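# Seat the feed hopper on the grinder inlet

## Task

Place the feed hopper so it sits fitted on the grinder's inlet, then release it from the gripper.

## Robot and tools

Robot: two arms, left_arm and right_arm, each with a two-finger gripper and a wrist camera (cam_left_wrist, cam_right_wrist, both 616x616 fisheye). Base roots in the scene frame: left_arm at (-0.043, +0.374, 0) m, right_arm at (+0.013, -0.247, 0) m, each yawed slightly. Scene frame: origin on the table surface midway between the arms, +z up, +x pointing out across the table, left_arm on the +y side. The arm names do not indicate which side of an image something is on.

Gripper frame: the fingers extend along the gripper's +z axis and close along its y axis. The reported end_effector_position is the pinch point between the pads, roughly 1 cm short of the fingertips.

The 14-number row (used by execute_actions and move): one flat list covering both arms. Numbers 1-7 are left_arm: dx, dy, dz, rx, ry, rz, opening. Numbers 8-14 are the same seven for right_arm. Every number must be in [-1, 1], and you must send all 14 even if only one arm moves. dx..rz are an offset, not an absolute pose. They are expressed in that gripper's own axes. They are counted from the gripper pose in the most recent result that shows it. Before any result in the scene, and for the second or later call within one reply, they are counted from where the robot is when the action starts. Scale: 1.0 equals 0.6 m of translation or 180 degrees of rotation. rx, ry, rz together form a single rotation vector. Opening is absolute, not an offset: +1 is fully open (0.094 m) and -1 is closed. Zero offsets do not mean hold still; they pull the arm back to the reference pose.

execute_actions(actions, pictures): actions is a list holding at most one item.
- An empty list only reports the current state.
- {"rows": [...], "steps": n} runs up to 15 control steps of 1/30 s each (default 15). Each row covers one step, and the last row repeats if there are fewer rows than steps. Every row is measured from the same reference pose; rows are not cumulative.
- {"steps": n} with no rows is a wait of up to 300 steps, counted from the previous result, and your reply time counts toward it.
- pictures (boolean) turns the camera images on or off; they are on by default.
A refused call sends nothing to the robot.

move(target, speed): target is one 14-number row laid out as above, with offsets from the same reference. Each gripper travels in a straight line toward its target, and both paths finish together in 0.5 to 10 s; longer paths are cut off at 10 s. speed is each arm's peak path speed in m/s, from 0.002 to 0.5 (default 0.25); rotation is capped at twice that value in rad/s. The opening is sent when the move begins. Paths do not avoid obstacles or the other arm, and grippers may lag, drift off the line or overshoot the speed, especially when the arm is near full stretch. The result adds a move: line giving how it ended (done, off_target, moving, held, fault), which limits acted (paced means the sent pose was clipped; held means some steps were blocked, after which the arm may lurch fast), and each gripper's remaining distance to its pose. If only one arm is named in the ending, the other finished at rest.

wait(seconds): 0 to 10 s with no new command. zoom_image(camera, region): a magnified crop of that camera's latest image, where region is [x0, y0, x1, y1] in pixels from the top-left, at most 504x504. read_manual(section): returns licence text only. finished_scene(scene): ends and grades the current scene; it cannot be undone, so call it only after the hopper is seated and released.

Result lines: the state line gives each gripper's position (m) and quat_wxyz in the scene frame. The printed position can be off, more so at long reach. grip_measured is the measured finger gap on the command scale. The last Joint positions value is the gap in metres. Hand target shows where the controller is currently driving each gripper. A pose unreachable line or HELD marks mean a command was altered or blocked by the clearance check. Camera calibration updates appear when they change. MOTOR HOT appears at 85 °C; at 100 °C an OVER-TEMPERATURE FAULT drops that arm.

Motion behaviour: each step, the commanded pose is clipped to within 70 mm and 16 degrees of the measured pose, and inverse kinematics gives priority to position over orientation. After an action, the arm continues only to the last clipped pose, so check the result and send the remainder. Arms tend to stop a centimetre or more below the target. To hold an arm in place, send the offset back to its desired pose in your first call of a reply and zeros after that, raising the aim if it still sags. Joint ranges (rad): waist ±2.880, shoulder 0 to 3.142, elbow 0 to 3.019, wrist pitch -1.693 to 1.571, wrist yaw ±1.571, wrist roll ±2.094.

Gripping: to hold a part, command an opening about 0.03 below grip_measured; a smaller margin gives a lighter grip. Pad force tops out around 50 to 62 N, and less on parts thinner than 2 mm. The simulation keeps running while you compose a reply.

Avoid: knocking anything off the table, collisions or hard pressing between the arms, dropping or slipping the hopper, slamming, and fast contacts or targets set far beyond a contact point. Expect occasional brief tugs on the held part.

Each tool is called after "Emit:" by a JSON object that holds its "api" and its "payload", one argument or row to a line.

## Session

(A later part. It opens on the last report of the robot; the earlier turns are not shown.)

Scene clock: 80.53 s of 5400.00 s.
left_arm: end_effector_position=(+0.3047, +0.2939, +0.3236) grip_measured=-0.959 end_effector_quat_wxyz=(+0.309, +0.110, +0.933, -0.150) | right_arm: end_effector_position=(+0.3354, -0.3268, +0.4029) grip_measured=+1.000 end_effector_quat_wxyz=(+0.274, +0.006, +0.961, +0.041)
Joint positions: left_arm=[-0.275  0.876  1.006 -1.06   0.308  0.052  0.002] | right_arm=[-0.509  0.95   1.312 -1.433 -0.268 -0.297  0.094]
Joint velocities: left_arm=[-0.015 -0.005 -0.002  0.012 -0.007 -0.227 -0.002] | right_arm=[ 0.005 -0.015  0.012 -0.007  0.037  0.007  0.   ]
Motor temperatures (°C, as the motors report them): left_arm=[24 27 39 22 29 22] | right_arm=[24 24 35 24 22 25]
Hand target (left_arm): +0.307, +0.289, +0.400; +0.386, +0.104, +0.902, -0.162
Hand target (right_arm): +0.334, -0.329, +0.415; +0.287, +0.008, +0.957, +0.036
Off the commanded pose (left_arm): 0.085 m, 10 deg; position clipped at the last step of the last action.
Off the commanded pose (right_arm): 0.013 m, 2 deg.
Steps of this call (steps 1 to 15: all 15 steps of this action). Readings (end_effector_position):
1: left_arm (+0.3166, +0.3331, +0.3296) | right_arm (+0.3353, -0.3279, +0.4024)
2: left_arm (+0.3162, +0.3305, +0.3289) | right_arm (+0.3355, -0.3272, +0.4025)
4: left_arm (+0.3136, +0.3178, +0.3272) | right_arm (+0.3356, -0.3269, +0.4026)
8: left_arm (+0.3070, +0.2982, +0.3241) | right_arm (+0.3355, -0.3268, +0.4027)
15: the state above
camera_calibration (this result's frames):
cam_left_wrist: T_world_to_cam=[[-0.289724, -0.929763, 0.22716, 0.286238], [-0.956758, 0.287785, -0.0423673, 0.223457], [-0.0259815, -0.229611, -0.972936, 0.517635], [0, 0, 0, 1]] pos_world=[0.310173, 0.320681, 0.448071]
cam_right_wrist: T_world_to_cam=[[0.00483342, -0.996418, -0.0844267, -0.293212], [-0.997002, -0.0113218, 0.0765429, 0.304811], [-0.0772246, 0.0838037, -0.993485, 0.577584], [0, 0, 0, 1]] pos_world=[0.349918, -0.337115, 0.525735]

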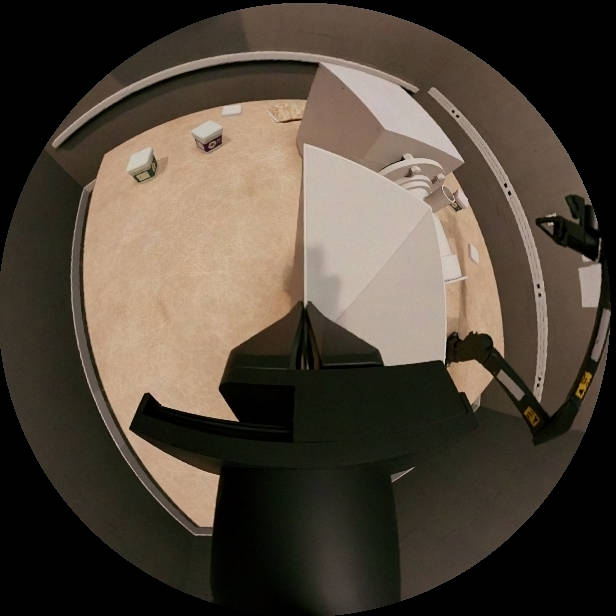

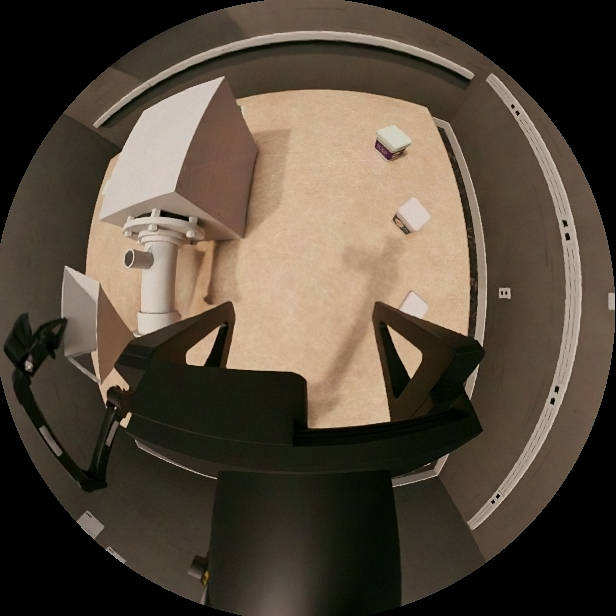

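Emit:
{"api": "execute_actions", "payload": {
  "actions": [
    {"rows":[[-0.081,-0.028,-0.102,0.003,-0.053,0.004,-1,0.02,0.07,-0.03,0.002,-0.01,0.009,1],[-0.081,-0.028,-0.102,0.003,-0.053,0.004,-1,0.02,0.07,-0.03,0.002,-0.01,0.009,1],[-0.081,-0.028,-0.102,0.003,-0.053,0.004,-1,0.02,0.07,-0.03,0.002,-0.01,0.009,1],[-0.081,-0.028,-0.102,0.003,-0.053,0.004,-1,0.045,0.195,-0.045,0.006,-0.02,0.026,1]]}
  ],
  "pictures": false
}}

Emit:
{"api": "execute_actions", "payload": {
  "actions": [
    {"rows":[[-0.081,-0.028,-0.102,0.003,-0.053,0.004,-1,0.03,0.2,-0.05,0.006,-0.02,0.026,1]]}
  ],
  "pictures": false
}}

Emit:
{"api": "execute_actions", "payload": {
  "actions": [
    {"rows":[[-0.081,-0.028,-0.102,0.003,-0.053,0.004,-1,0.015,0.2,-0.055,0.006,-0.02,0.026,1]]}
  ],
  "pictures": false
}}

Emit:
{"api": "execute_actions", "payload": {
  "actions": [
    {"rows":[[-0.081,-0.028,-0.102,0.003,-0.053,0.004,-1,0.0,0.2,-0.06,0.006,-0.02,0.026,1]]}
  ]
}}

Scene clock: 85.40 s of 5400.00 s.
left_arm: end_effector_position=(+0.2971, +0.2949, +0.3288) grip_measured=-0.947 end_effector_quat_wxyz=(+0.312, +0.110, +0.932, -0.149) | right_arm: end_effector_position=(+0.2874, -0.2135, +0.4175) grip_measured=+1.000 end_effector_quat_wxyz=(+0.304, +0.009, +0.952, +0.036)
Joint positions: left_arm=[-0.275  0.853  1.006 -1.076  0.305  0.051  0.002] | right_arm=[ 0.003  0.76   1.241 -1.429  0.015  0.148  0.094]
Joint velocities: left_arm=[ 0.005 -0.005 -0.002  0.002  0.066 -0.051 -0.002] | right_arm=[0.005 0.142 0.007 0.017 0.139 0.462 0.   ]
Motor temperatures (°C, as the motors report them): left_arm=[24 27 41 22 28 22] | right_arm=[24 24 35 24 22 25]
Hand target (left_arm): +0.298, +0.295, +0.401; +0.386, +0.106, +0.902, -0.160
Hand target (right_arm): +0.296, -0.213, +0.417; +0.299, +0.047, +0.952, +0.044
Off the commanded pose (left_arm): 0.075 m, 9 deg.
Off the commanded pose (right_arm): 0.011 m, 5 deg.
Steps of this call (steps 1 to 90: nothing new was sent; then 1.37 s passed at rest; steps 91 to 105: all 15 steps of this action). Readings (end_effector_position):
91: left_arm (+0.3047, +0.2955, +0.3233) | right_arm (+0.3338, -0.3269, +0.4023)
92: left_arm (+0.3040, +0.2952, +0.3236) | right_arm (+0.3312, -0.3226, +0.4003)
94: left_arm (+0.3019, +0.2950, +0.3250) | right_arm (+0.3241, -0.3059, +0.3999)
98: left_arm (+0.2979, +0.2949, +0.3279) | right_arm (+0.3012, -0.2487, +0.4073)
105: the state above

Scene clock: 85.90 s of 5400.00 s.
left_arm: end_effector_position=(+0.2894, +0.2955, +0.3336) grip_measured=-0.947 end_effector_quat_wxyz=(+0.315, +0.110, +0.931, -0.149) | right_arm: end_effector_position=(+0.2561, -0.0931, +0.4138) grip_measured=+1.000 end_effector_quat_wxyz=(+0.319, +0.007, +0.948, +0.018)
Joint positions: left_arm=[-0.275  0.831  1.006 -1.093  0.305  0.051  0.002] | right_arm=[ 0.692  0.842  1.266 -1.497  0.437  0.724  0.094]
Joint velocities: left_arm=[-0.015  0.005  0.002 -0.007  0.022 -0.007 -0.001] | right_arm=[ 0.005  0.103  0.032 -0.129 -0.022  0.476  0.   ]
Motor temperatures (°C, as the motors report them): left_arm=[24 27 41 22 28 22] | right_arm=[24 24 35 24 22 25]
Hand target (left_arm): +0.290, +0.296, +0.406; +0.389, +0.106, +0.901, -0.159
Hand target (right_arm): +0.254, -0.098, +0.436; +0.329, +0.050, +0.942, +0.039
Off the commanded pose (left_arm): 0.075 m, 9 deg.
Off the commanded pose (right_arm): 0.027 m, 6 deg.
Steps of this call (steps 1 to 15: all 15 steps of this action). Readings (end_effector_position):
1: left_arm (+0.2967, +0.2949, +0.3290) | right_arm (+0.2883, -0.2167, +0.4173)
2: left_arm (+0.2959, +0.2950, +0.3293) | right_arm (+0.2874, -0.2093, +0.4167)
4: left_arm (+0.2939, +0.2951, +0.3304) | right_arm (+0.2802, -0.1780, +0.4190)
8: left_arm (+0.2901, +0.2954, +0.3328) | right_arm (+0.2568, -0.1164, +0.4222)
15: the state above

Scene clock: 86.40 s of 5400.00 s.
left_arm: end_effector_position=(+0.2819, +0.2961, +0.3376) grip_measured=-0.947 end_effector_quat_wxyz=(+0.317, +0.110, +0.930, -0.149) | right_arm: end_effector_position=(+0.2274, +0.0348, +0.4055) grip_measured=+1.000 end_effector_quat_wxyz=(+0.335, +0.008, +0.942, -0.011)
Joint positions: left_arm=[-0.275  0.81   1.006 -1.11   0.305  0.051  0.002] | right_arm=[ 1.089  1.129  1.417 -1.615  0.646  1.155  0.094]
Joint velocities: left_arm=[ 0.015 -0.015 -0.022 -0.017 -0.022 -0.022 -0.001] | right_arm=[ 0.005 -0.093 -0.017 -0.085 -0.007  0.256  0.   ]
Motor temperatures (°C, as the motors report them): left_arm=[24 27 41 22 28 22] | right_arm=[24 24 35 24 22 25]
Hand target (left_arm): +0.282, +0.296, +0.410; +0.392, +0.106, +0.900, -0.159
Hand target (right_arm): +0.229, +0.023, +0.436; +0.346, +0.048, +0.937, +0.021
Off the commanded pose (left_arm): 0.076 m, 9 deg.
Off the commanded pose (right_arm): 0.035 m, 6 deg.
Steps of this call (steps 1 to 15: all 15 steps of this action). Readings (end_effector_position):
1: left_arm (+0.2891, +0.2955, +0.3337) | right_arm (+0.2594, -0.0946, +0.4151)
2: left_arm (+0.2882, +0.2956, +0.3339) | right_arm (+0.2582, -0.0874, +0.4183)
4: left_arm (+0.2863, +0.2957, +0.3348) | right_arm (+0.2473, -0.0559, +0.4208)
8: left_arm (+0.2825, +0.2960, +0.3369) | right_arm (+0.2258, +0.0126, +0.4225)
15: the state above

Scene clock: 86.90 s of 5400.00 s.
left_arm: end_effector_position=(+0.2744, +0.2967, +0.3411) grip_measured=-0.947 end_effector_quat_wxyz=(+0.318, +0.111, +0.930, -0.148) | right_arm: end_effector_position=(+0.2060, +0.1643, +0.3972) grip_measured=+1.000 end_effector_quat_wxyz=(+0.366, +0.014, +0.931, -0.015)
Joint positions: left_arm=[-0.275  0.79   1.006 -1.128  0.305  0.052  0.002] | right_arm=[ 1.262  1.449  1.665 -1.673  0.742  1.378  0.094]
Joint velocities: left_arm=[-0.015 -0.015  0.012 -0.002  0.007 -0.037 -0.   ] | right_arm=[-0.005 -0.073 -0.017 -0.037 -0.022  0.022  0.   ]
Motor temperatures (°C, as the motors report them): left_arm=[24 27 42 22 28 22] | right_arm=[24 24 35 24 22 25]
Hand target (left_arm): +0.274, +0.297, +0.414; +0.394, +0.107, +0.899, -0.159
Hand target (right_arm): +0.207, +0.154, +0.429; +0.370, +0.040, +0.928, +0.016
Off the commanded pose (left_arm): 0.077 m, 9 deg.
Off the commanded pose (right_arm): 0.036 m, 4 deg.
joint sent to its limit (right arm) — the command would take joint 4 (wrist pitch) past its lower limit, so that joint was sent only as far as its limit.
Steps of this call (steps 1 to 15: all 15 steps of this action). Readings (end_effector_position):
1: left_arm (+0.2815, +0.2961, +0.3377) | right_arm (+0.2297, +0.0350, +0.4093)
2: left_arm (+0.2807, +0.2962, +0.3377) | right_arm (+0.2300, +0.0404, +0.4169)
4: left_arm (+0.2788, +0.2963, +0.3386) | right_arm (+0.2235, +0.0678, +0.4266)
8: left_arm (+0.2751, +0.2966, +0.3403) | right_arm (+0.2075, +0.1344, +0.4249)
15: the state above
camera_calibration (this result's frames):
cam_left_wrist: T_world_to_cam=[[-0.292563, -0.930245, 0.221476, 0.278987], [-0.956215, 0.286478, -0.0598641, 0.200665], [-0.00775964, -0.229292, -0.973327, 0.529481], [0, 0, 0, 1]] pos_world=[0.277609, 0.323446, 0.465582]
cam_right_wrist: T_world_to_cam=[[-0.0412781, -0.999053, 0.0137893, 0.167155], [-0.992452, 0.0394025, -0.116129, 0.24906], [0.115476, -0.0184788, -0.993138, 0.497749], [0, 0, 0, 1]] pos_world=[0.196602, 0.16638, 0.520952]

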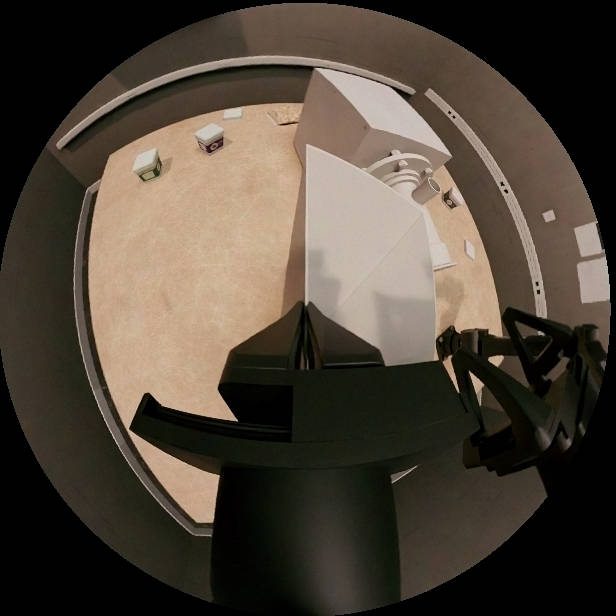

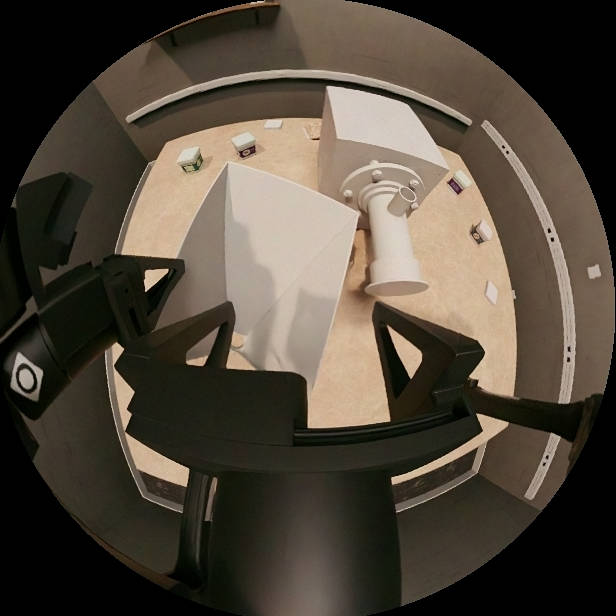

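Emit:
{"api": "execute_actions", "payload": {
  "actions": [
    {"rows":[[-0.076,-0.025,-0.092,0.003,-0.053,0.004,-1,-0.02,-0.03,-0.04,-0.02,0.01,0.05,1],[-0.076,-0.025,-0.092,0.003,-0.053,0.004,-1,-0.01,-0.05,-0.045,-0.03,0.015,0.08,1],[-0.076,-0.025,-0.092,0.003,-0.053,0.004,-1,0,-0.08,-0.05,-0.045,0.02,0.11,1],[-0.076,-0.025,-0.092,0.003,-0.053,0.004,-1,0.016,-0.108,-0.053,-0.063,0.031,0.156,1]]}
  ]
}}

Scene clock: 94.07 s of 5400.00 s.
left_arm: end_effector_position=(+0.2711, +0.2969, +0.3457) grip_measured=-0.947 end_effector_quat_wxyz=(+0.325, +0.112, +0.927, -0.148) | right_arm: end_effector_position=(+0.1774, +0.0818, +0.4304) grip_measured=+1.000 end_effector_quat_wxyz=(+0.315, +0.195, +0.913, +0.170)
Joint positions: left_arm=[-0.275  0.774  1.006 -1.128  0.305  0.053  0.002] | right_arm=[ 1.262  1.109  1.449 -1.53   0.64   1.685  0.094]
Joint velocities: left_arm=[-0.005 -0.015 -0.012 -0.007  0.022  0.066 -0.002] | right_arm=[ 0.005  0.054 -0.012  0.046  0.022  0.139  0.   ]
Motor temperatures (°C, as the motors report them): left_arm=[24 27 43 22 28 22] | right_arm=[24 24 36 24 22 25]
Hand target (left_arm): +0.269, +0.297, +0.411; +0.394, +0.107, +0.899, -0.159
Hand target (right_arm): +0.175, +0.100, +0.414; +0.311, +0.201, +0.914, +0.166
Off the commanded pose (left_arm): 0.069 m, 9 deg.
Off the commanded pose (right_arm): 0.025 m, 1 deg.
Steps of this call (steps 1 to 90: nothing new was sent; then 3.67 s passed at rest; steps 91 to 105: all 15 steps of this action). Readings (end_effector_position):
91: left_arm (+0.2743, +0.2967, +0.3413) | right_arm (+0.2020, +0.1537, +0.4110)
92: left_arm (+0.2740, +0.2967, +0.3416) | right_arm (+0.1989, +0.1532, +0.4083)
94: left_arm (+0.2732, +0.2968, +0.3428) | right_arm (+0.1910, +0.1433, +0.3975)
98: left_arm (+0.2714, +0.2969, +0.3453) | right_arm (+0.1788, +0.1027, +0.3962)
105: the state above
camera_calibration (this result's frames):
cam_left_wrist: T_world_to_cam=[[-0.296575, -0.929896, 0.217569, 0.279564], [-0.95498, 0.286969, -0.0752508, 0.202535], [0.00754001, -0.230091, -0.97314, 0.530088], [0, 0, 0, 1]] pos_world=[0.272331, 0.323813, 0.470267]
cam_right_wrist: T_world_to_cam=[[-0.254004, -0.863957, -0.43481, 0.302919], [-0.963174, 0.266934, 0.032268, 0.140131], [0.0881877, 0.426994, -0.899944, 0.460816], [0, 0, 0, 1]] pos_world=[0.171275, 0.0275371, 0.541899]

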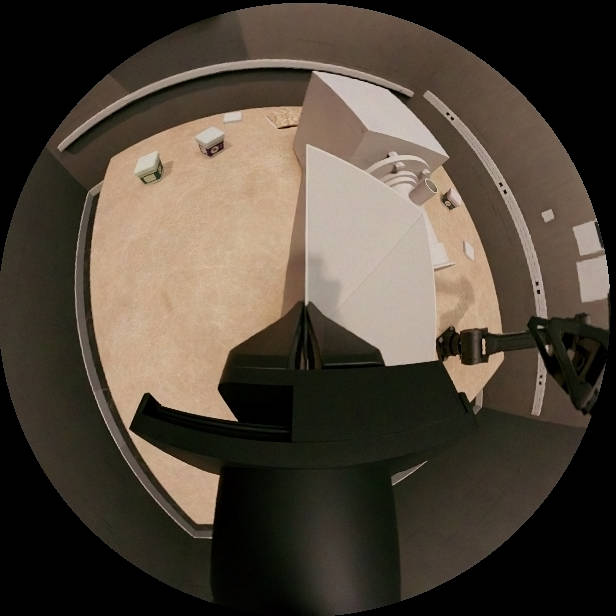

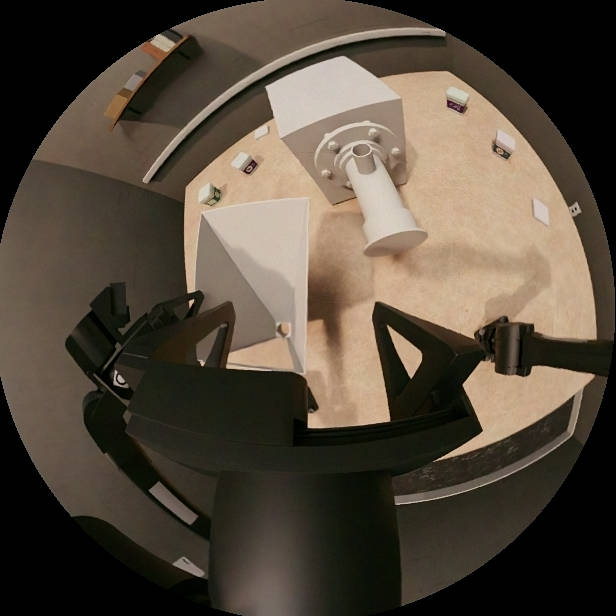

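Emit:
{"api": "execute_actions", "payload": {
  "actions": [
    {"rows":[[-0.07,-0.023,-0.085,0.003,-0.05,0.004,-1,0.01,0.005,0.02,0,0,0,1],[-0.07,-0.023,-0.085,0.003,-0.05,0.004,-1,0.016,0.005,0.035,0,0,0,1],[-0.07,-0.023,-0.085,0.003,-0.05,0.004,-1,0.022,0.005,0.05,0,0,0,1],[-0.07,-0.023,-0.085,0.003,-0.05,0.004,-1,0.028,0.005,0.065,0,0,0,1],[-0.07,-0.023,-0.085,0.003,-0.05,0.004,-1,0.034,0.005,0.08,0,0,0,1],[-0.07,-0.023,-0.085,0.003,-0.05,0.004,-1,0.04,0.005,0.095,0,0,0,1],[-0.07,-0.023,-0.085,0.003,-0.05,0.004,-1,0.046,0.005,0.11,0,0,0,1],[-0.07,-0.023,-0.085,0.003,-0.05,0.004,-1,0.052,0.005,0.125,0,0,0,1],[-0.07,-0.023,-0.085,0.003,-0.05,0.004,-1,0.058,0.005,0.14,0,0,0,1],[-0.07,-0.023,-0.085,0.003,-0.05,0.004,-1,0.062,0.005,0.15,0,0,0,1]]}
  ],
  "pictures": false
}}

Emit:
{"api": "wait", "payload": {
  "seconds": 0.5
}}

Scene clock: 97.47 s of 5400.00 s.
left_arm: end_effector_position=(+0.2684, +0.2973, +0.3495) grip_measured=-0.947 end_effector_quat_wxyz=(+0.331, +0.114, +0.925, -0.147) | right_arm: end_effector_position=(+0.2047, +0.1141, +0.3417) grip_measured=+1.000 end_effector_quat_wxyz=(+0.313, +0.197, +0.915, +0.159)
Joint positions: left_arm=[-0.275  0.762  1.006 -1.128  0.305  0.056  0.002] | right_arm=[ 1.2    1.162  1.252 -1.266  0.615  1.627  0.094]
Joint velocities: left_arm=[-0.005 -0.005 -0.007 -0.007 -0.022  0.007 -0.   ] | right_arm=[ 0.005  0.142  0.002  0.095  0.037 -0.095  0.   ]
Motor temperatures (°C, as the motors report them): left_arm=[24 27 44 22 28 22] | right_arm=[24 24 35 24 22 25]
Hand target (left_arm): +0.265, +0.298, +0.411; +0.397, +0.109, +0.898, -0.158
Hand target (right_arm): +0.210, +0.118, +0.346; +0.315, +0.195, +0.913, +0.170
Off the commanded pose (left_arm): 0.064 m, 8 deg.
Off the commanded pose (right_arm): 0.007 m, 1 deg.
Steps of this call (steps 1 to 87: nothing new was sent; steps 88 to 102: all 15 steps of this action). Readings (end_effector_position):
88: left_arm (+0.2710, +0.2969, +0.3459) | right_arm (+0.1795, +0.0932, +0.4135)
89: left_arm (+0.2708, +0.2970, +0.3462) | right_arm (+0.1796, +0.0937, +0.4128)
91: left_arm (+0.2700, +0.2970, +0.3472) | right_arm (+0.1803, +0.0955, +0.4085)
95: left_arm (+0.2686, +0.2971, +0.3491) | right_arm (+0.1884, +0.1009, +0.3849)
102: the state above

Scene clock: 97.97 s of 5400.00 s.
left_arm: end_effector_position=(+0.2684, +0.2973, +0.3495) grip_measured=-0.947 end_effector_quat_wxyz=(+0.331, +0.114, +0.925, -0.147) | right_arm: end_effector_position=(+0.2052, +0.1163, +0.3411) grip_measured=+1.000 end_effector_quat_wxyz=(+0.314, +0.192, +0.916, +0.159)
Joint positions: left_arm=[-0.275  0.762  1.006 -1.128  0.305  0.056  0.002] | right_arm=[ 1.2    1.165  1.252 -1.258  0.615  1.614  0.094]
Joint velocities: left_arm=[-0.005 -0.024  0.002  0.012  0.022  0.066 -0.001] | right_arm=[-0.024  0.005  0.012  0.002 -0.051  0.007  0.   ]
Motor temperatures (°C, as the motors report them): left_arm=[24 27 44 22 28 22] | right_arm=[24 24 35 24 22 25]
Hand target (left_arm): +0.265, +0.298, +0.411; +0.397, +0.109, +0.898, -0.158
Hand target (right_arm): +0.210, +0.118, +0.347; +0.315, +0.195, +0.913, +0.170
Off the commanded pose (left_arm): 0.064 m, 8 deg.
Off the commanded pose (right_arm): 0.006 m, 1 deg.
Steps of this call (steps 1 to 15: nothing new was sent). Readings (end_effector_position):
1: left_arm (+0.2684, +0.2973, +0.3495) | right_arm (+0.2050, +0.1155, +0.3406)
2: left_arm (+0.2684, +0.2973, +0.3495) | right_arm (+0.2052, +0.1162, +0.3404)
4: left_arm (+0.2684, +0.2973, +0.3495) | right_arm (+0.2052, +0.1163, +0.3408)
8: left_arm (+0.2684, +0.2973, +0.3495) | right_arm (+0.2052, +0.1163, +0.3411)
15: the state above
camera_calibration (this result's frames):
cam_left_wrist: T_world_to_cam=[[-0.301542, -0.929458, 0.212559, 0.281222], [-0.953234, 0.289111, -0.0880836, 0.203524], [0.0204167, -0.229179, -0.97317, 0.530091], [0, 0, 0, 1]] pos_world=[0.267984, 0.324029, 0.47402]
cam_right_wrist: T_world_to_cam=[[-0.25643, -0.872943, -0.414987, 0.29569], [-0.963044, 0.26735, 0.0327033, 0.160303], [0.0823989, 0.408037, -0.909239, 0.369883], [0, 0, 0, 1]] pos_world=[0.199724, 0.0643379, 0.453778]

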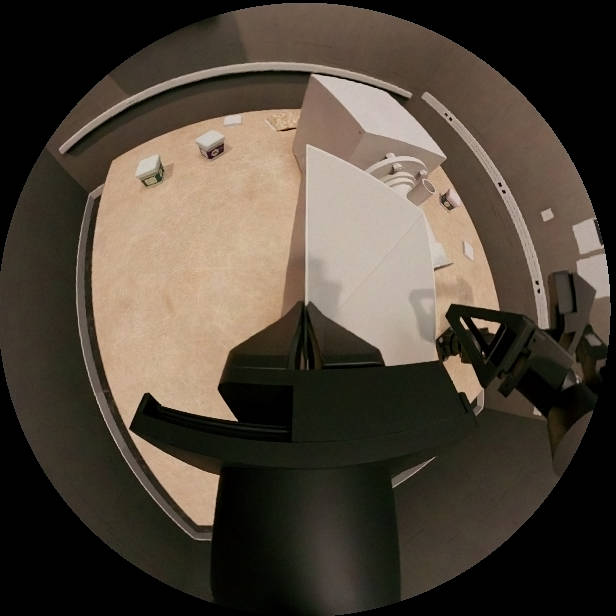

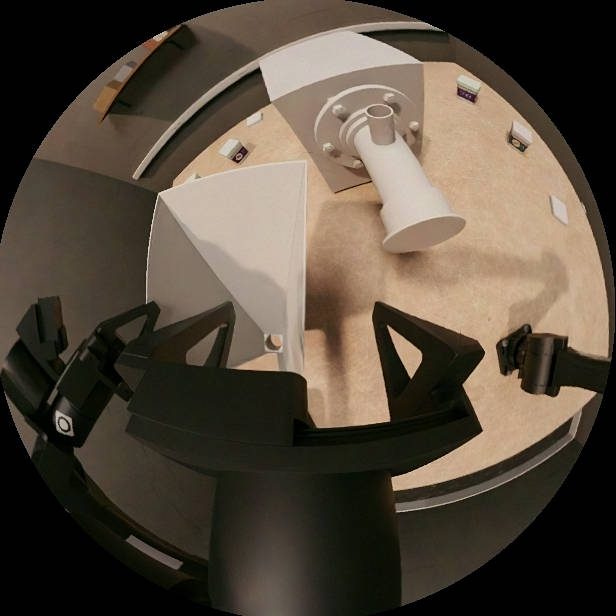

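Emit:
{"api": "execute_actions", "payload": {
  "actions": [
    {"rows":[[-0.062,-0.02,-0.078,0.003,-0.046,0.004,-1,0.0,0.004,0.01,-0.004,0,0.003,0.6],[-0.062,-0.02,-0.078,0.003,-0.046,0.004,-1,0.003,0.004,0.02,-0.006,0,0.005,0.5],[-0.062,-0.02,-0.078,0.003,-0.046,0.004,-1,0.006,0.004,0.03,-0.008,0,0.007,0.4],[-0.062,-0.02,-0.078,0.003,-0.046,0.004,-1,0.008,0.004,0.04,-0.01,0,0.009,0.3],[-0.062,-0.02,-0.078,0.003,-0.046,0.004,-1,0.01,0.004,0.05,-0.012,0,0.011,0.2],[-0.062,-0.02,-0.078,0.003,-0.046,0.004,-1,0.013,0.004,0.06,-0.014,0,0.013,0.1],[-0.062,-0.02,-0.078,0.003,-0.046,0.004,-1,0.016,0.004,0.07,-0.017,0,0.015,0],[-0.062,-0.02,-0.078,0.003,-0.046,0.004,-1,0.018,0.005,0.085,-0.017,0,0.017,-0.2]]}
  ],
  "pictures": false
}}

Emit:
{"api": "wait", "payload": {
  "seconds": 0.4
}}

Scene clock: 100.90 s of 5400.00 s.
left_arm: end_effector_position=(+0.2657, +0.2984, +0.3524) grip_measured=-0.947 end_effector_quat_wxyz=(+0.336, +0.118, +0.923, -0.146) | right_arm: end_effector_position=(+0.2255, +0.1290, +0.2971) grip_measured=-0.197 end_effector_quat_wxyz=(+0.313, +0.208, +0.908, +0.186)
Joint positions: left_arm=[-0.271  0.751  1.006 -1.131  0.307  0.065  0.002] | right_arm=[ 1.153  1.178  1.133 -1.047  0.594  1.584  0.038]
Joint velocities: left_arm=[-0.005  0.015 -0.002 -0.012 -0.007  0.066  0.001] | right_arm=[-0.015 -0.034  0.002  0.076  0.022 -0.066 -0.   ]
Motor temperatures (°C, as the motors report them): left_arm=[24 27 44 22 28 22] | right_arm=[24 24 35 24 22 25]
Hand target (left_arm): +0.262, +0.299, +0.408; +0.397, +0.112, +0.897, -0.157
Hand target (right_arm): +0.231, +0.132, +0.299; +0.314, +0.207, +0.906, +0.192
Off the commanded pose (left_arm): 0.058 m, 8 deg.
Off the commanded pose (right_arm): 0.006 m, 1 deg.
Steps of this call (steps 1 to 73: nothing new was sent; steps 74 to 88: all 15 steps of this action). Readings (end_effector_position):
74: left_arm (+0.2682, +0.2972, +0.3497) | right_arm (+0.2052, +0.1165, +0.3408)
75: left_arm (+0.2680, +0.2974, +0.3499) | right_arm (+0.2055, +0.1176, +0.3399)
77: left_arm (+0.2674, +0.2978, +0.3505) | right_arm (+0.2066, +0.1216, +0.3353)
81: left_arm (+0.2660, +0.2984, +0.3521) | right_arm (+0.2135, +0.1272, +0.3140)
88: the state above

Scene clock: 101.30 s of 5400.00 s.
left_arm: end_effector_position=(+0.2657, +0.2984, +0.3524) grip_measured=-0.947 end_effector_quat_wxyz=(+0.336, +0.118, +0.923, -0.146) | right_arm: end_effector_position=(+0.2256, +0.1295, +0.2973) grip_measured=-0.197 end_effector_quat_wxyz=(+0.313, +0.206, +0.908, +0.186)
Joint positions: left_arm=[-0.271  0.751  1.006 -1.131  0.307  0.066  0.002] | right_arm=[ 1.153  1.178  1.133 -1.045  0.594  1.579  0.038]
Joint velocities: left_arm=[-0.005 -0.015 -0.012  0.007 -0.081 -0.051  0.   ] | right_arm=[ 0.005 -0.005  0.002 -0.002 -0.037  0.007 -0.001]
Motor temperatures (°C, as the motors report them): left_arm=[24 27 44 22 28 22] | right_arm=[24 24 35 24 22 25]
Hand target (left_arm): +0.262, +0.299, +0.408; +0.397, +0.112, +0.897, -0.157
Hand target (right_arm): +0.231, +0.132, +0.299; +0.314, +0.207, +0.906, +0.192
Off the commanded pose (left_arm): 0.058 m, 8 deg.
Off the commanded pose (right_arm): 0.006 m, 1 deg.
Steps of this call (steps 1 to 12: nothing new was sent). Readings (end_effector_position):
1: left_arm (+0.2657, +0.2984, +0.3524) | right_arm (+0.2255, +0.1292, +0.2972)
2: left_arm (+0.2657, +0.2984, +0.3524) | right_arm (+0.2256, +0.1294, +0.2973)
4: left_arm (+0.2657, +0.2984, +0.3524) | right_arm (+0.2256, +0.1295, +0.2973)
8: left_arm (+0.2657, +0.2984, +0.3524) | right_arm (+0.2256, +0.1295, +0.2973)
12: the state above
camera_calibration (this result's frames):
cam_left_wrist: T_world_to_cam=[[-0.308056, -0.928834, 0.205836, 0.284723], [-0.950873, 0.293626, -0.0980974, 0.202429], [0.0306775, -0.225943, -0.973657, 0.529712], [0, 0, 0, 1]] pos_world=[0.263945, 0.324707, 0.477009]
cam_right_wrist: T_world_to_cam=[[-0.262379, -0.843093, -0.469417, 0.307952], [-0.960172, 0.276528, 0.0400291, 0.17387], [0.0960585, 0.461223, -0.882069, 0.304913], [0, 0, 0, 1]] pos_world=[0.218456, 0.0709193, 0.406552]

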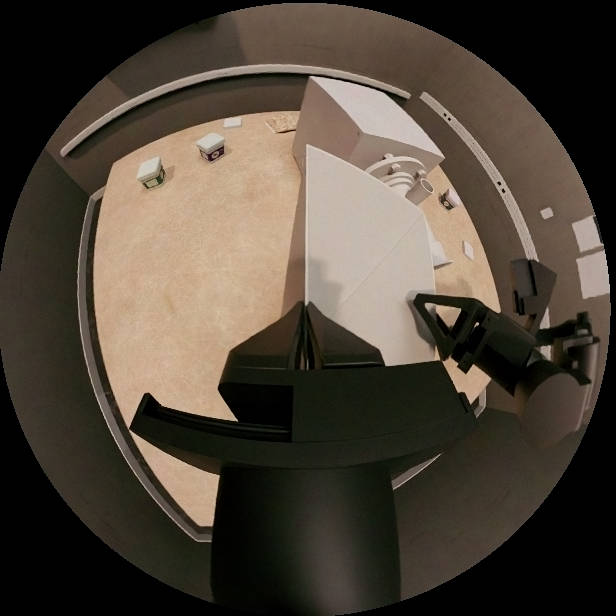

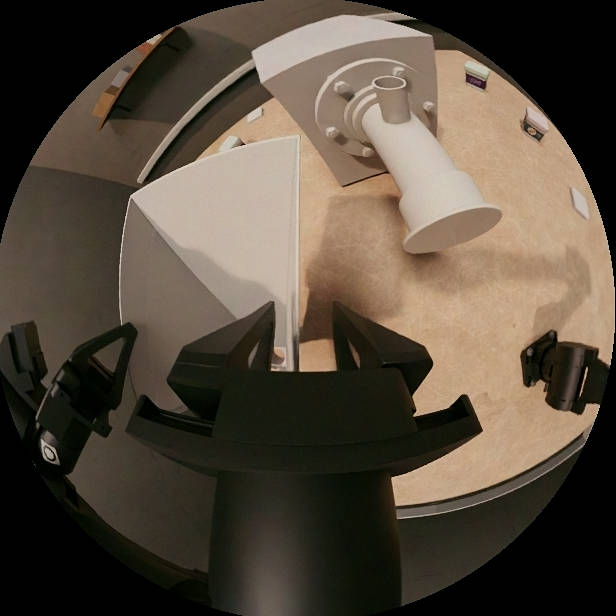

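Close.

Emit:
{"api": "execute_actions", "payload": {
  "actions": [
    {"rows":[[-0.056,-0.018,-0.072,0.003,-0.043,0.004,-1,-0.004,0.012,0.006,0,0,0.002,-0.6],[-0.056,-0.018,-0.072,0.003,-0.043,0.004,-1,-0.004,0.012,0.006,0,0,0.002,-0.6],[-0.056,-0.018,-0.072,0.003,-0.043,0.004,-1,-0.004,0.012,0.006,0,0,0.002,-0.8],[-0.056,-0.018,-0.072,0.003,-0.043,0.004,-1,-0.004,0.012,0.006,0,0,0.002,-0.8],[-0.056,-0.018,-0.072,0.003,-0.043,0.004,-1,-0.004,0.012,0.006,0,0,0.002,-1]]}
  ]
}}

Scene clock: 102.43 s of 5400.00 s.
left_arm: end_effector_position=(+0.2630, +0.3004, +0.3461) grip_measured=-0.955 end_effector_quat_wxyz=(+0.330, +0.118, +0.925, -0.145) | right_arm: end_effector_position=(+0.2254, +0.1325, +0.3011) grip_measured=-0.963 end_effector_quat_wxyz=(+0.309, +0.212, +0.905, +0.198)
Joint positions: left_arm=[-0.263  0.747  0.994 -1.138  0.312  0.074  0.002] | right_arm=[ 1.153  1.173  1.135 -1.03   0.587  1.589  0.002]
Joint velocities: left_arm=[ 0.005 -0.005 -0.002  0.007 -0.007  0.037  0.   ] | right_arm=[-0.015 -0.005 -0.017 -0.007  0.081 -0.007 -0.   ]
Motor temperatures (°C, as the motors report them): left_arm=[24 27 44 22 28 22] | right_arm=[24 24 35 24 22 25]
Hand target (left_arm): +0.258, +0.300, +0.406; +0.398, +0.116, +0.897, -0.155
Hand target (right_arm): +0.231, +0.135, +0.299; +0.312, +0.209, +0.908, +0.187
Off the commanded pose (left_arm): 0.062 m, 9 deg.
Off the commanded pose (right_arm): 0.007 m, 1 deg.
Steps of this call (steps 1 to 19: nothing new was sent; steps 20 to 34: all 15 steps of this action). Readings (end_effector_position):
20: left_arm (+0.2656, +0.2984, +0.3525) | right_arm (+0.2256, +0.1295, +0.2973)
21: left_arm (+0.2654, +0.2985, +0.3525) | right_arm (+0.2256, +0.1296, +0.2971)
23: left_arm (+0.2644, +0.2979, +0.3532) | right_arm (+0.2256, +0.1305, +0.2963)
27: left_arm (+0.2634, +0.3002, +0.3484) | right_arm (+0.2259, +0.1329, +0.2998)
34: the state above
camera_calibration (this result's frames):
cam_left_wrist: T_world_to_cam=[[-0.306233, -0.929098, 0.207361, 0.286162], [-0.951794, 0.294799, -0.0847515, 0.193876], [0.0176127, -0.223319, -0.974586, 0.527127], [0, 0, 0, 1]] pos_world=[0.262878, 0.326435, 0.470823]
cam_right_wrist: T_world_to_cam=[[-0.266659, -0.82827, -0.49281, 0.318248], [-0.959005, 0.27892, 0.0501327, 0.169082], [0.095931, 0.485975, -0.868692, 0.299643], [0, 0, 0, 1]] pos_world=[0.218269, 0.0708158, 0.408656]

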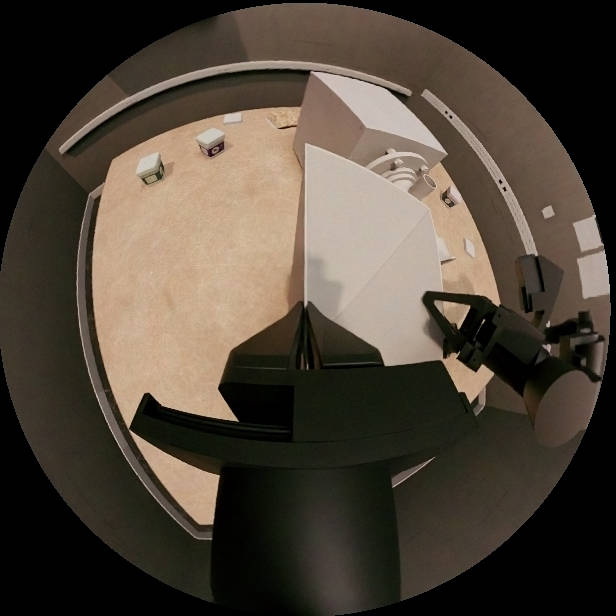

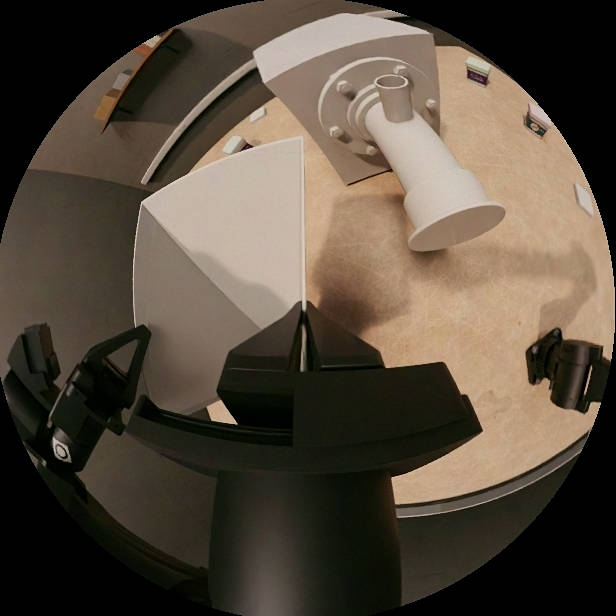

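Emit:
{"api": "move", "payload": {
  "target": [-0.153,-0.154,-0.174,-0.023,-0.052,-0.103,-1,-0.248,0.069,-0.222,-0.005,0.03,-0.1,-1],
  "speed": 0.12
}}

Scene clock: 110.33 s of 5400.00 s.
left_arm: end_effector_position=(+0.2402, +0.2410, +0.4453) grip_measured=-0.967 end_effector_quat_wxyz=(+0.337, -0.040, +0.931, -0.137) | right_arm: end_effector_position=(+0.2489, +0.0656, +0.4510) grip_measured=-0.969 end_effector_quat_wxyz=(+0.281, +0.041, +0.950, +0.132)
Joint positions: left_arm=[-0.691  0.805  1.283 -1.311 -0.102 -0.541  0.002] | right_arm=[ 0.963  1.13   1.541 -1.47   0.389  1.078  0.001]
Joint velocities: left_arm=[-0.005 -0.005  0.007 -0.002  0.022 -0.051  0.   ] | right_arm=[-0.015 -0.024  0.007 -0.007  0.022 -0.051 -0.001]
Motor temperatures (°C, as the motors report them): left_arm=[24 27 44 22 27 22] | right_arm=[24 24 36 24 22 25]
Hand target (left_arm): +0.239, +0.241, +0.498; +0.381, -0.054, +0.908, -0.167
Hand target (right_arm): +0.252, +0.062, +0.490; +0.296, +0.056, +0.939, +0.165
Off the commanded pose (left_arm): 0.055 m, 7 deg.
Off the commanded pose (right_arm): 0.040 m, 5 deg.
After step 90, 2.63 s passed at rest.
move: off_target (left_arm, right_arm); limits=paced
camera_calibration (this result's frames):
cam_left_wrist: T_world_to_cam=[[-0.0113147, -0.954576, 0.297753, 0.0984633], [-0.997927, -0.00808487, -0.0638412, 0.272904], [0.0633486, -0.297858, -0.952506, 0.60803], [0, 0, 0, 1]] pos_world=[0.234934, 0.277304, 0.567257]
cam_right_wrist: T_world_to_cam=[[-0.00958853, -0.960952, -0.27655, 0.190172], [-0.998337, -0.00652209, 0.0572771, 0.227994], [-0.0568443, 0.276639, -0.959291, 0.552696], [0, 0, 0, 1]] pos_world=[0.260856, 0.031336, 0.569729]

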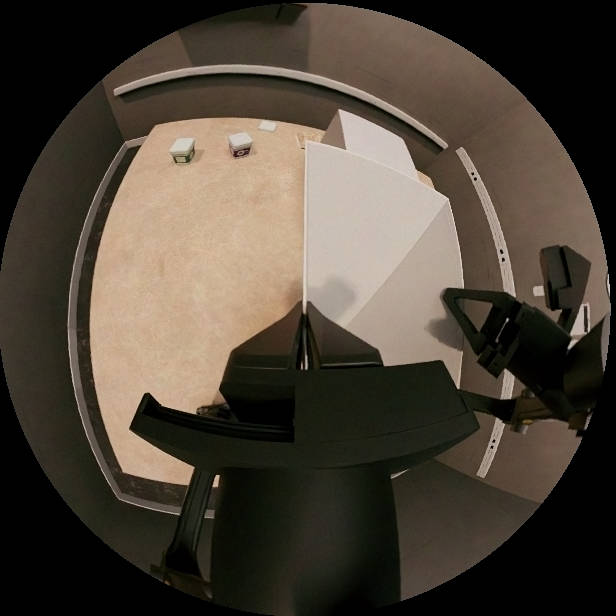

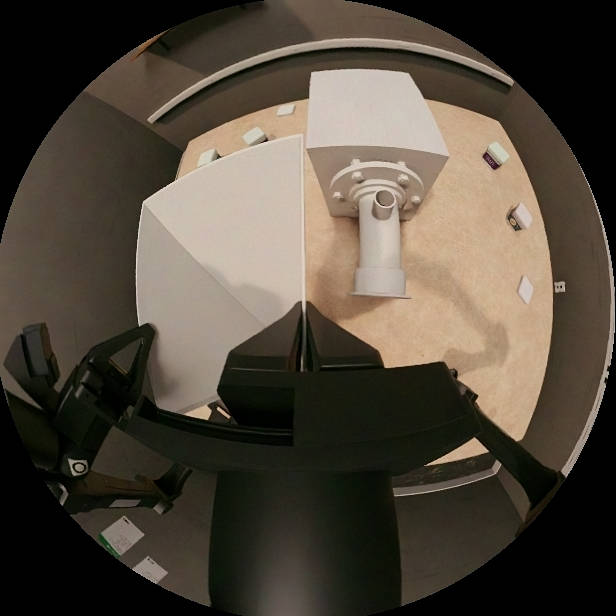

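Emit:
{"api": "execute_actions", "payload": {
  "actions": [
    {"rows":[[-0.06,-0.028,-0.072,0.015,-0.04,-0.01,-1,-0.03,0.015,-0.045,0,-0.01,0,-1],[-0.065,-0.03,-0.078,0.018,-0.044,-0.013,-1,-0.025,0.012,-0.038,0,-0.01,0,-1],[-0.07,-0.032,-0.084,0.02,-0.048,-0.016,-1,-0.02,0.01,-0.03,0,-0.01,0,-1],[-0.077,-0.035,-0.092,0.025,-0.053,-0.02,-1,-0.015,0.007,-0.022,0,-0.01,0,-1],[-0.077,-0.035,-0.092,0.025,-0.053,-0.02,-1,-0.01,0.005,-0.015,0,-0.01,0,-1],[-0.077,-0.035,-0.092,0.025,-0.053,-0.02,-1,-0.005,0.002,-0.008,0,-0.01,0,-1],[-0.077,-0.035,-0.092,0.025,-0.053,-0.02,-1,0,0,0,0,-0.01,0,-1]]}
  ],
  "pictures": false
}}

Scene clock: 120.90 s of 5400.00 s.
left_arm: end_effector_position=(+0.2398, +0.2407, +0.4457) grip_measured=-0.967 end_effector_quat_wxyz=(+0.340, -0.043, +0.930, -0.134) | right_arm: end_effector_position=(+0.2496, +0.0650, +0.4471) grip_measured=-0.969 end_effector_quat_wxyz=(+0.286, +0.040, +0.949, +0.126)
Joint positions: left_arm=[-0.702  0.804  1.283 -1.311 -0.121 -0.552  0.002] | right_arm=[ 0.967  1.129  1.528 -1.464  0.404  1.076  0.001]
Joint velocities: left_arm=[-0.005 -0.015 -0.017  0.007 -0.022 -0.022 -0.   ] | right_arm=[ 0.015 -0.024 -0.022 -0.007  0.007 -0.051  0.001]
Motor temperatures (°C, as the motors report them): left_arm=[24 26 45 22 27 22] | right_arm=[24 24 40 24 22 25]
Hand target (left_arm): +0.233, +0.245, +0.517; +0.409, -0.066, +0.892, -0.182
Hand target (right_arm): +0.249, +0.066, +0.451; +0.296, +0.043, +0.945, +0.132
Off the commanded pose (left_arm): 0.075 m, 11 deg.
Off the commanded pose (right_arm): 0.004 m, 1 deg.
Steps of this call (steps 1 to 90: nothing new was sent; then 7.07 s passed at rest; steps 91 to 105: all 15 steps of this action). Readings (end_effector_position):
91: left_arm (+0.2402, +0.2411, +0.4453) | right_arm (+0.2491, +0.0649, +0.4509)
92: left_arm (+0.2400, +0.2406, +0.4454) | right_arm (+0.2494, +0.0648, +0.4508)
94: left_arm (+0.2400, +0.2407, +0.4455) | right_arm (+0.2499, +0.0649, +0.4504)
98: left_arm (+0.2398, +0.2407, +0.4457) | right_arm (+0.2497, +0.0649, +0.4488)
105: the state above

Emit:
{"api": "execute_actions", "payload": {
  "actions": [
    {"rows":[[-0.075,-0.034,-0.09,0.025,-0.053,-0.02,-1,-0.01,0.005,-0.016,0,-0.01,0,-0.9],[-0.075,-0.034,-0.09,0.025,-0.053,-0.02,-1,-0.01,0.005,-0.016,0,-0.01,0,-0.9],[-0.075,-0.034,-0.09,0.025,-0.053,-0.02,-1,-0.01,0.005,-0.016,0,-0.01,0,-0.85],[-0.075,-0.034,-0.09,0.025,-0.053,-0.02,-1,-0.01,0.005,-0.016,0,-0.01,0,-0.8],[-0.075,-0.034,-0.09,0.025,-0.053,-0.02,-1,-0.01,0.005,-0.016,0,-0.01,0,-0.7],[-0.075,-0.034,-0.09,0.025,-0.053,-0.02,-1,-0.01,0.005,-0.016,0,-0.01,0,-0.6],[-0.075,-0.034,-0.09,0.025,-0.053,-0.02,-1,-0.01,0.005,-0.016,0,-0.01,0,-0.4],[-0.075,-0.034,-0.09,0.025,-0.053,-0.02,-1,-0.01,0.005,-0.016,0,-0.01,0,-0.2]]}
  ]
}}

Scene clock: 122.67 s of 5400.00 s.
left_arm: end_effector_position=(+0.2416, +0.2433, +0.4458) grip_measured=-0.939 end_effector_quat_wxyz=(+0.348, -0.042, +0.929, -0.117) | right_arm: end_effector_position=(+0.2533, +0.0623, +0.4487) grip_measured=-0.203 end_effector_quat_wxyz=(+0.298, +0.043, +0.946, +0.119)
Joint positions: left_arm=[-0.716  0.806  1.283 -1.311 -0.164 -0.548  0.003] | right_arm=[ 0.968  1.13   1.528 -1.464  0.435  1.076  0.037]
Joint velocities: left_arm=[ 0.005 -0.015 -0.017 -0.007  0.183  0.066 -0.012] | right_arm=[ 0.015 -0.005 -0.007 -0.007  0.037  0.022  0.   ]
Motor temperatures (°C, as the motors report them): left_arm=[24 26 45 22 27 22] | right_arm=[24 24 39 24 22 25]
Hand target (left_arm): +0.233, +0.245, +0.516; +0.412, -0.068, +0.891, -0.177
Hand target (right_arm): +0.249, +0.065, +0.459; +0.301, +0.042, +0.944, +0.126
Off the commanded pose (left_arm): 0.073 m, 11 deg.
Off the commanded pose (right_arm): 0.011 m, 1 deg.
Steps of this call (steps 1 to 38: nothing new was sent; steps 39 to 53: all 15 steps of this action). Readings (end_effector_position):
39: left_arm (+0.2397, +0.2406, +0.4458) | right_arm (+0.2505, +0.0643, +0.4476)
40: left_arm (+0.2394, +0.2401, +0.4459) | right_arm (+0.2521, +0.0633, +0.4481)
42: left_arm (+0.2400, +0.2414, +0.4462) | right_arm (+0.2531, +0.0624, +0.4487)
46: left_arm (+0.2421, +0.2445, +0.4460) | right_arm (+0.2533, +0.0623, +0.4487)
53: the state above
camera_calibration (this result's frames):
cam_left_wrist: T_world_to_cam=[[0.00396169, -0.964752, 0.263131, 0.114753], [-0.996123, -0.026933, -0.0837505, 0.28739], [0.0878854, -0.261779, -0.961118, 0.598334], [0, 0, 0, 1]] pos_world=[0.233237, 0.27508, 0.568943]
cam_right_wrist: T_world_to_cam=[[-0.0162011, -0.967384, -0.252795, 0.17786], [-0.999668, 0.0106111, 0.0234606, 0.246947], [-0.020013, 0.253091, -0.967235, 0.5474], [0, 0, 0, 1]] pos_world=[0.260701, 0.0308967, 0.568633]

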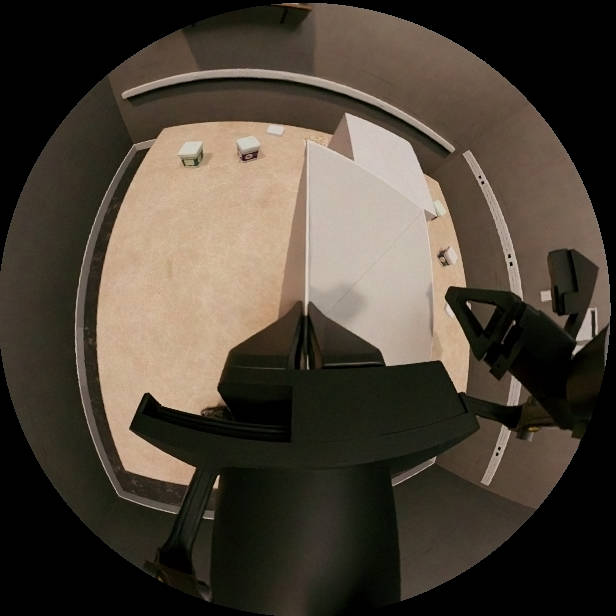

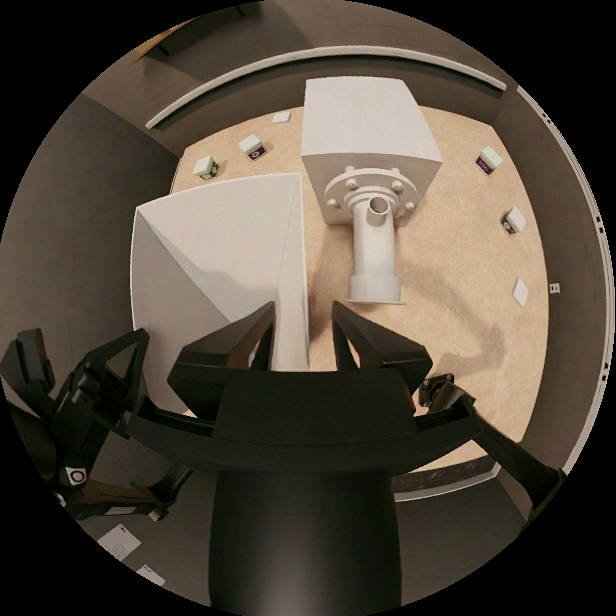

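Emit:
{"api": "execute_actions", "payload": {
  "actions": [
    {"rows":[[-0.073,-0.03,-0.09,0.025,-0.053,-0.02,-1,-0.01,0,-0.04,0,-0.01,0,0.2],[-0.073,-0.03,-0.09,0.025,-0.053,-0.02,-1,0,0,-0.06,0,-0.01,0,0.2],[-0.073,-0.03,-0.09,0.025,-0.053,-0.02,-1,0.01,-0.01,-0.08,0,-0.01,0,0.2],[-0.073,-0.03,-0.09,0.025,-0.053,-0.02,-1,0.02,-0.03,-0.1,0,-0.01,0,0.2],[-0.073,-0.03,-0.09,0.025,-0.053,-0.02,-1,0.04,-0.06,-0.11,0,-0.01,0,0.2],[-0.073,-0.03,-0.09,0.025,-0.053,-0.02,-1,0.06,-0.09,-0.11,0,-0.01,0,0.2],[-0.073,-0.03,-0.09,0.025,-0.053,-0.02,-1,0.08,-0.12,-0.11,0,-0.01,0,0.2],[-0.073,-0.03,-0.09,0.025,-0.053,-0.02,-1,0.1,-0.15,-0.11,0,-0.01,0,0.2],[-0.073,-0.03,-0.09,0.025,-0.053,-0.02,-1,0.115,-0.18,-0.105,0,-0.01,0,0.2],[-0.073,-0.03,-0.09,0.025,-0.053,-0.02,-1,0.13,-0.205,-0.1,0,-0.01,0,0.2]]}
  ],
  "pictures": false
}}

Emit:
{"api": "wait", "payload": {
  "seconds": 0.6
}}

Scene clock: 124.90 s of 5400.00 s.
left_arm: end_effector_position=(+0.2431, +0.2468, +0.4467) grip_measured=-0.941 end_effector_quat_wxyz=(+0.356, -0.047, +0.928, -0.103) | right_arm: end_effector_position=(+0.1603, -0.0651, +0.4290) grip_measured=+0.198 end_effector_quat_wxyz=(+0.321, +0.036, +0.938, +0.128)
Joint positions: left_arm=[-0.726  0.807  1.283 -1.311 -0.205 -0.552  0.003] | right_arm=[ 1.161  0.737  1.26  -1.634  0.555  1.235  0.056]
Joint velocities: left_arm=[-0.005  0.005 -0.007  0.012  0.007 -0.022 -0.001] | right_arm=[ 0.337 -0.523 -0.027 -0.266  0.168  0.344 -0.   ]
Motor temperatures (°C, as the motors report them): left_arm=[24 26 45 22 26 22] | right_arm=[24 24 39 24 22 25]
Hand target (left_arm): +0.233, +0.248, +0.514; +0.421, -0.067, +0.890, -0.161
Hand target (right_arm): +0.156, -0.058, +0.421; +0.313, +0.044, +0.942, +0.117
Off the commanded pose (left_arm): 0.071 m, 11 deg.
Off the commanded pose (right_arm): 0.013 m, 2 deg.
Steps of this call (steps 1 to 52: nothing new was sent; steps 53 to 67: all 15 steps of this action). Readings (end_effector_position):
53: left_arm (+0.2421, +0.2444, +0.4461) | right_arm (+0.2544, +0.0602, +0.4493)
54: left_arm (+0.2425, +0.2455, +0.4464) | right_arm (+0.2542, +0.0567, +0.4495)
56: left_arm (+0.2427, +0.2462, +0.4467) | right_arm (+0.2452, +0.0503, +0.4494)
60: left_arm (+0.2433, +0.2472, +0.4468) | right_arm (+0.2088, +0.0263, +0.4454)
67: the state above

Scene clock: 125.50 s of 5400.00 s.
left_arm: end_effector_position=(+0.2431, +0.2468, +0.4467) grip_measured=-0.941 end_effector_quat_wxyz=(+0.356, -0.047, +0.928, -0.103) | right_arm: end_effector_position=(+0.1594, -0.0551, +0.4215) grip_measured=+0.198 end_effector_quat_wxyz=(+0.314, +0.045, +0.941, +0.118)
Joint positions: left_arm=[-0.726  0.807  1.283 -1.311 -0.205 -0.552  0.003] | right_arm=[ 1.181  0.77   1.259 -1.644  0.561  1.285  0.056]
Joint velocities: left_arm=[-0.005  0.005 -0.002  0.002 -0.007 -0.066  0.   ] | right_arm=[-0.005 -0.005  0.022  0.022  0.037  0.037  0.   ]
Motor temperatures (°C, as the motors report them): left_arm=[24 26 45 22 26 22] | right_arm=[24 24 39 24 22 25]
Hand target (left_arm): +0.233, +0.248, +0.514; +0.421, -0.067, +0.890, -0.161
Hand target (right_arm): +0.156, -0.058, +0.421; +0.313, +0.044, +0.942, +0.117
Off the commanded pose (left_arm): 0.071 m, 11 deg.
Off the commanded pose (right_arm): 0.006 m, 0 deg.
Steps of this call (steps 1 to 18: nothing new was sent). Readings (end_effector_position):
1: left_arm (+0.2431, +0.2468, +0.4467) | right_arm (+0.1577, -0.0691, +0.4316)
2: left_arm (+0.2431, +0.2468, +0.4467) | right_arm (+0.1560, -0.0710, +0.4328)
4: left_arm (+0.2431, +0.2468, +0.4467) | right_arm (+0.1556, -0.0696, +0.4319)
8: left_arm (+0.2431, +0.2468, +0.4467) | right_arm (+0.1583, -0.0595, +0.4251)
18: the state above
camera_calibration (this result's frames):
cam_left_wrist: T_world_to_cam=[[0.0200052, -0.970557, 0.24004, 0.125663], [-0.994077, -0.0449599, -0.0989392, 0.299769], [0.106818, -0.236639, -0.965708, 0.591169], [0, 0, 0, 1]] pos_world=[0.232332, 0.275334, 0.570392]
cam_right_wrist: T_world_to_cam=[[-0.0153102, -0.967167, -0.253679, 0.0561088], [-0.999795, 0.0181664, -0.0089203, 0.169115], [0.0132359, 0.25349, -0.967247, 0.543656], [0, 0, 0, 1]] pos_world=[0.162744, -0.0866173, 0.541592]

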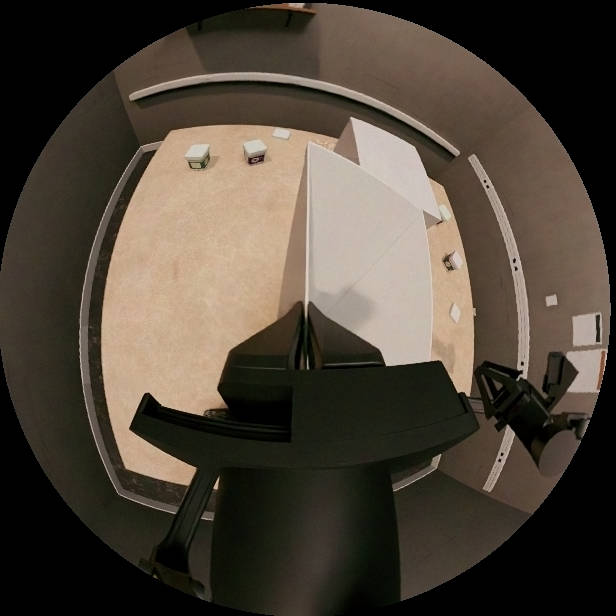

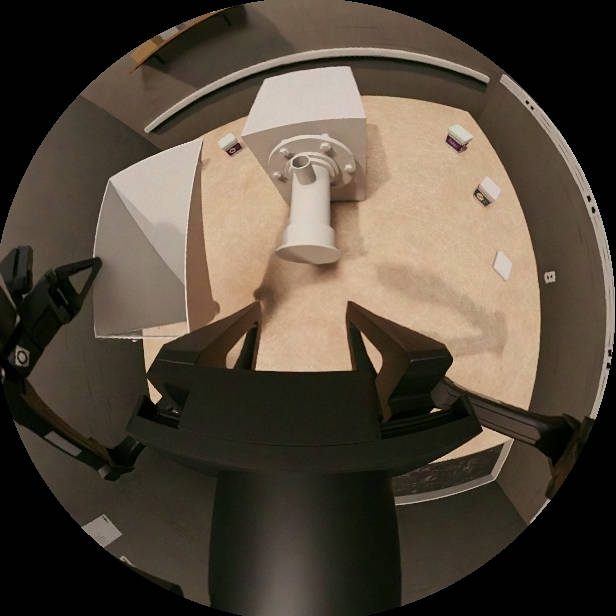

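Emit:
{"api": "zoom_image", "payload": {
  "camera": "cam_right_wrist",
  "region": [80,120,320,360]
}}

Region (80, 120, 320, 360) of cam_right_wrist's 616x616 image, scaled by 2.100, with more detail than that image has.

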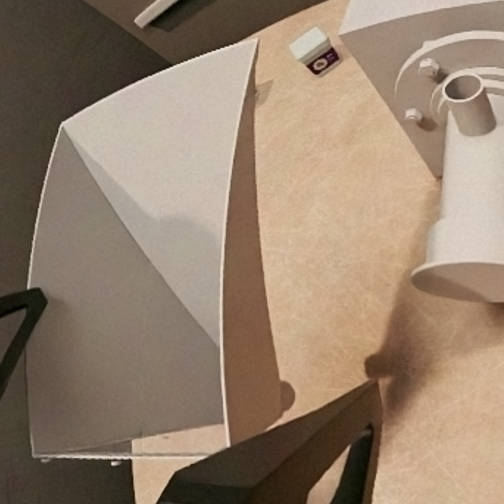

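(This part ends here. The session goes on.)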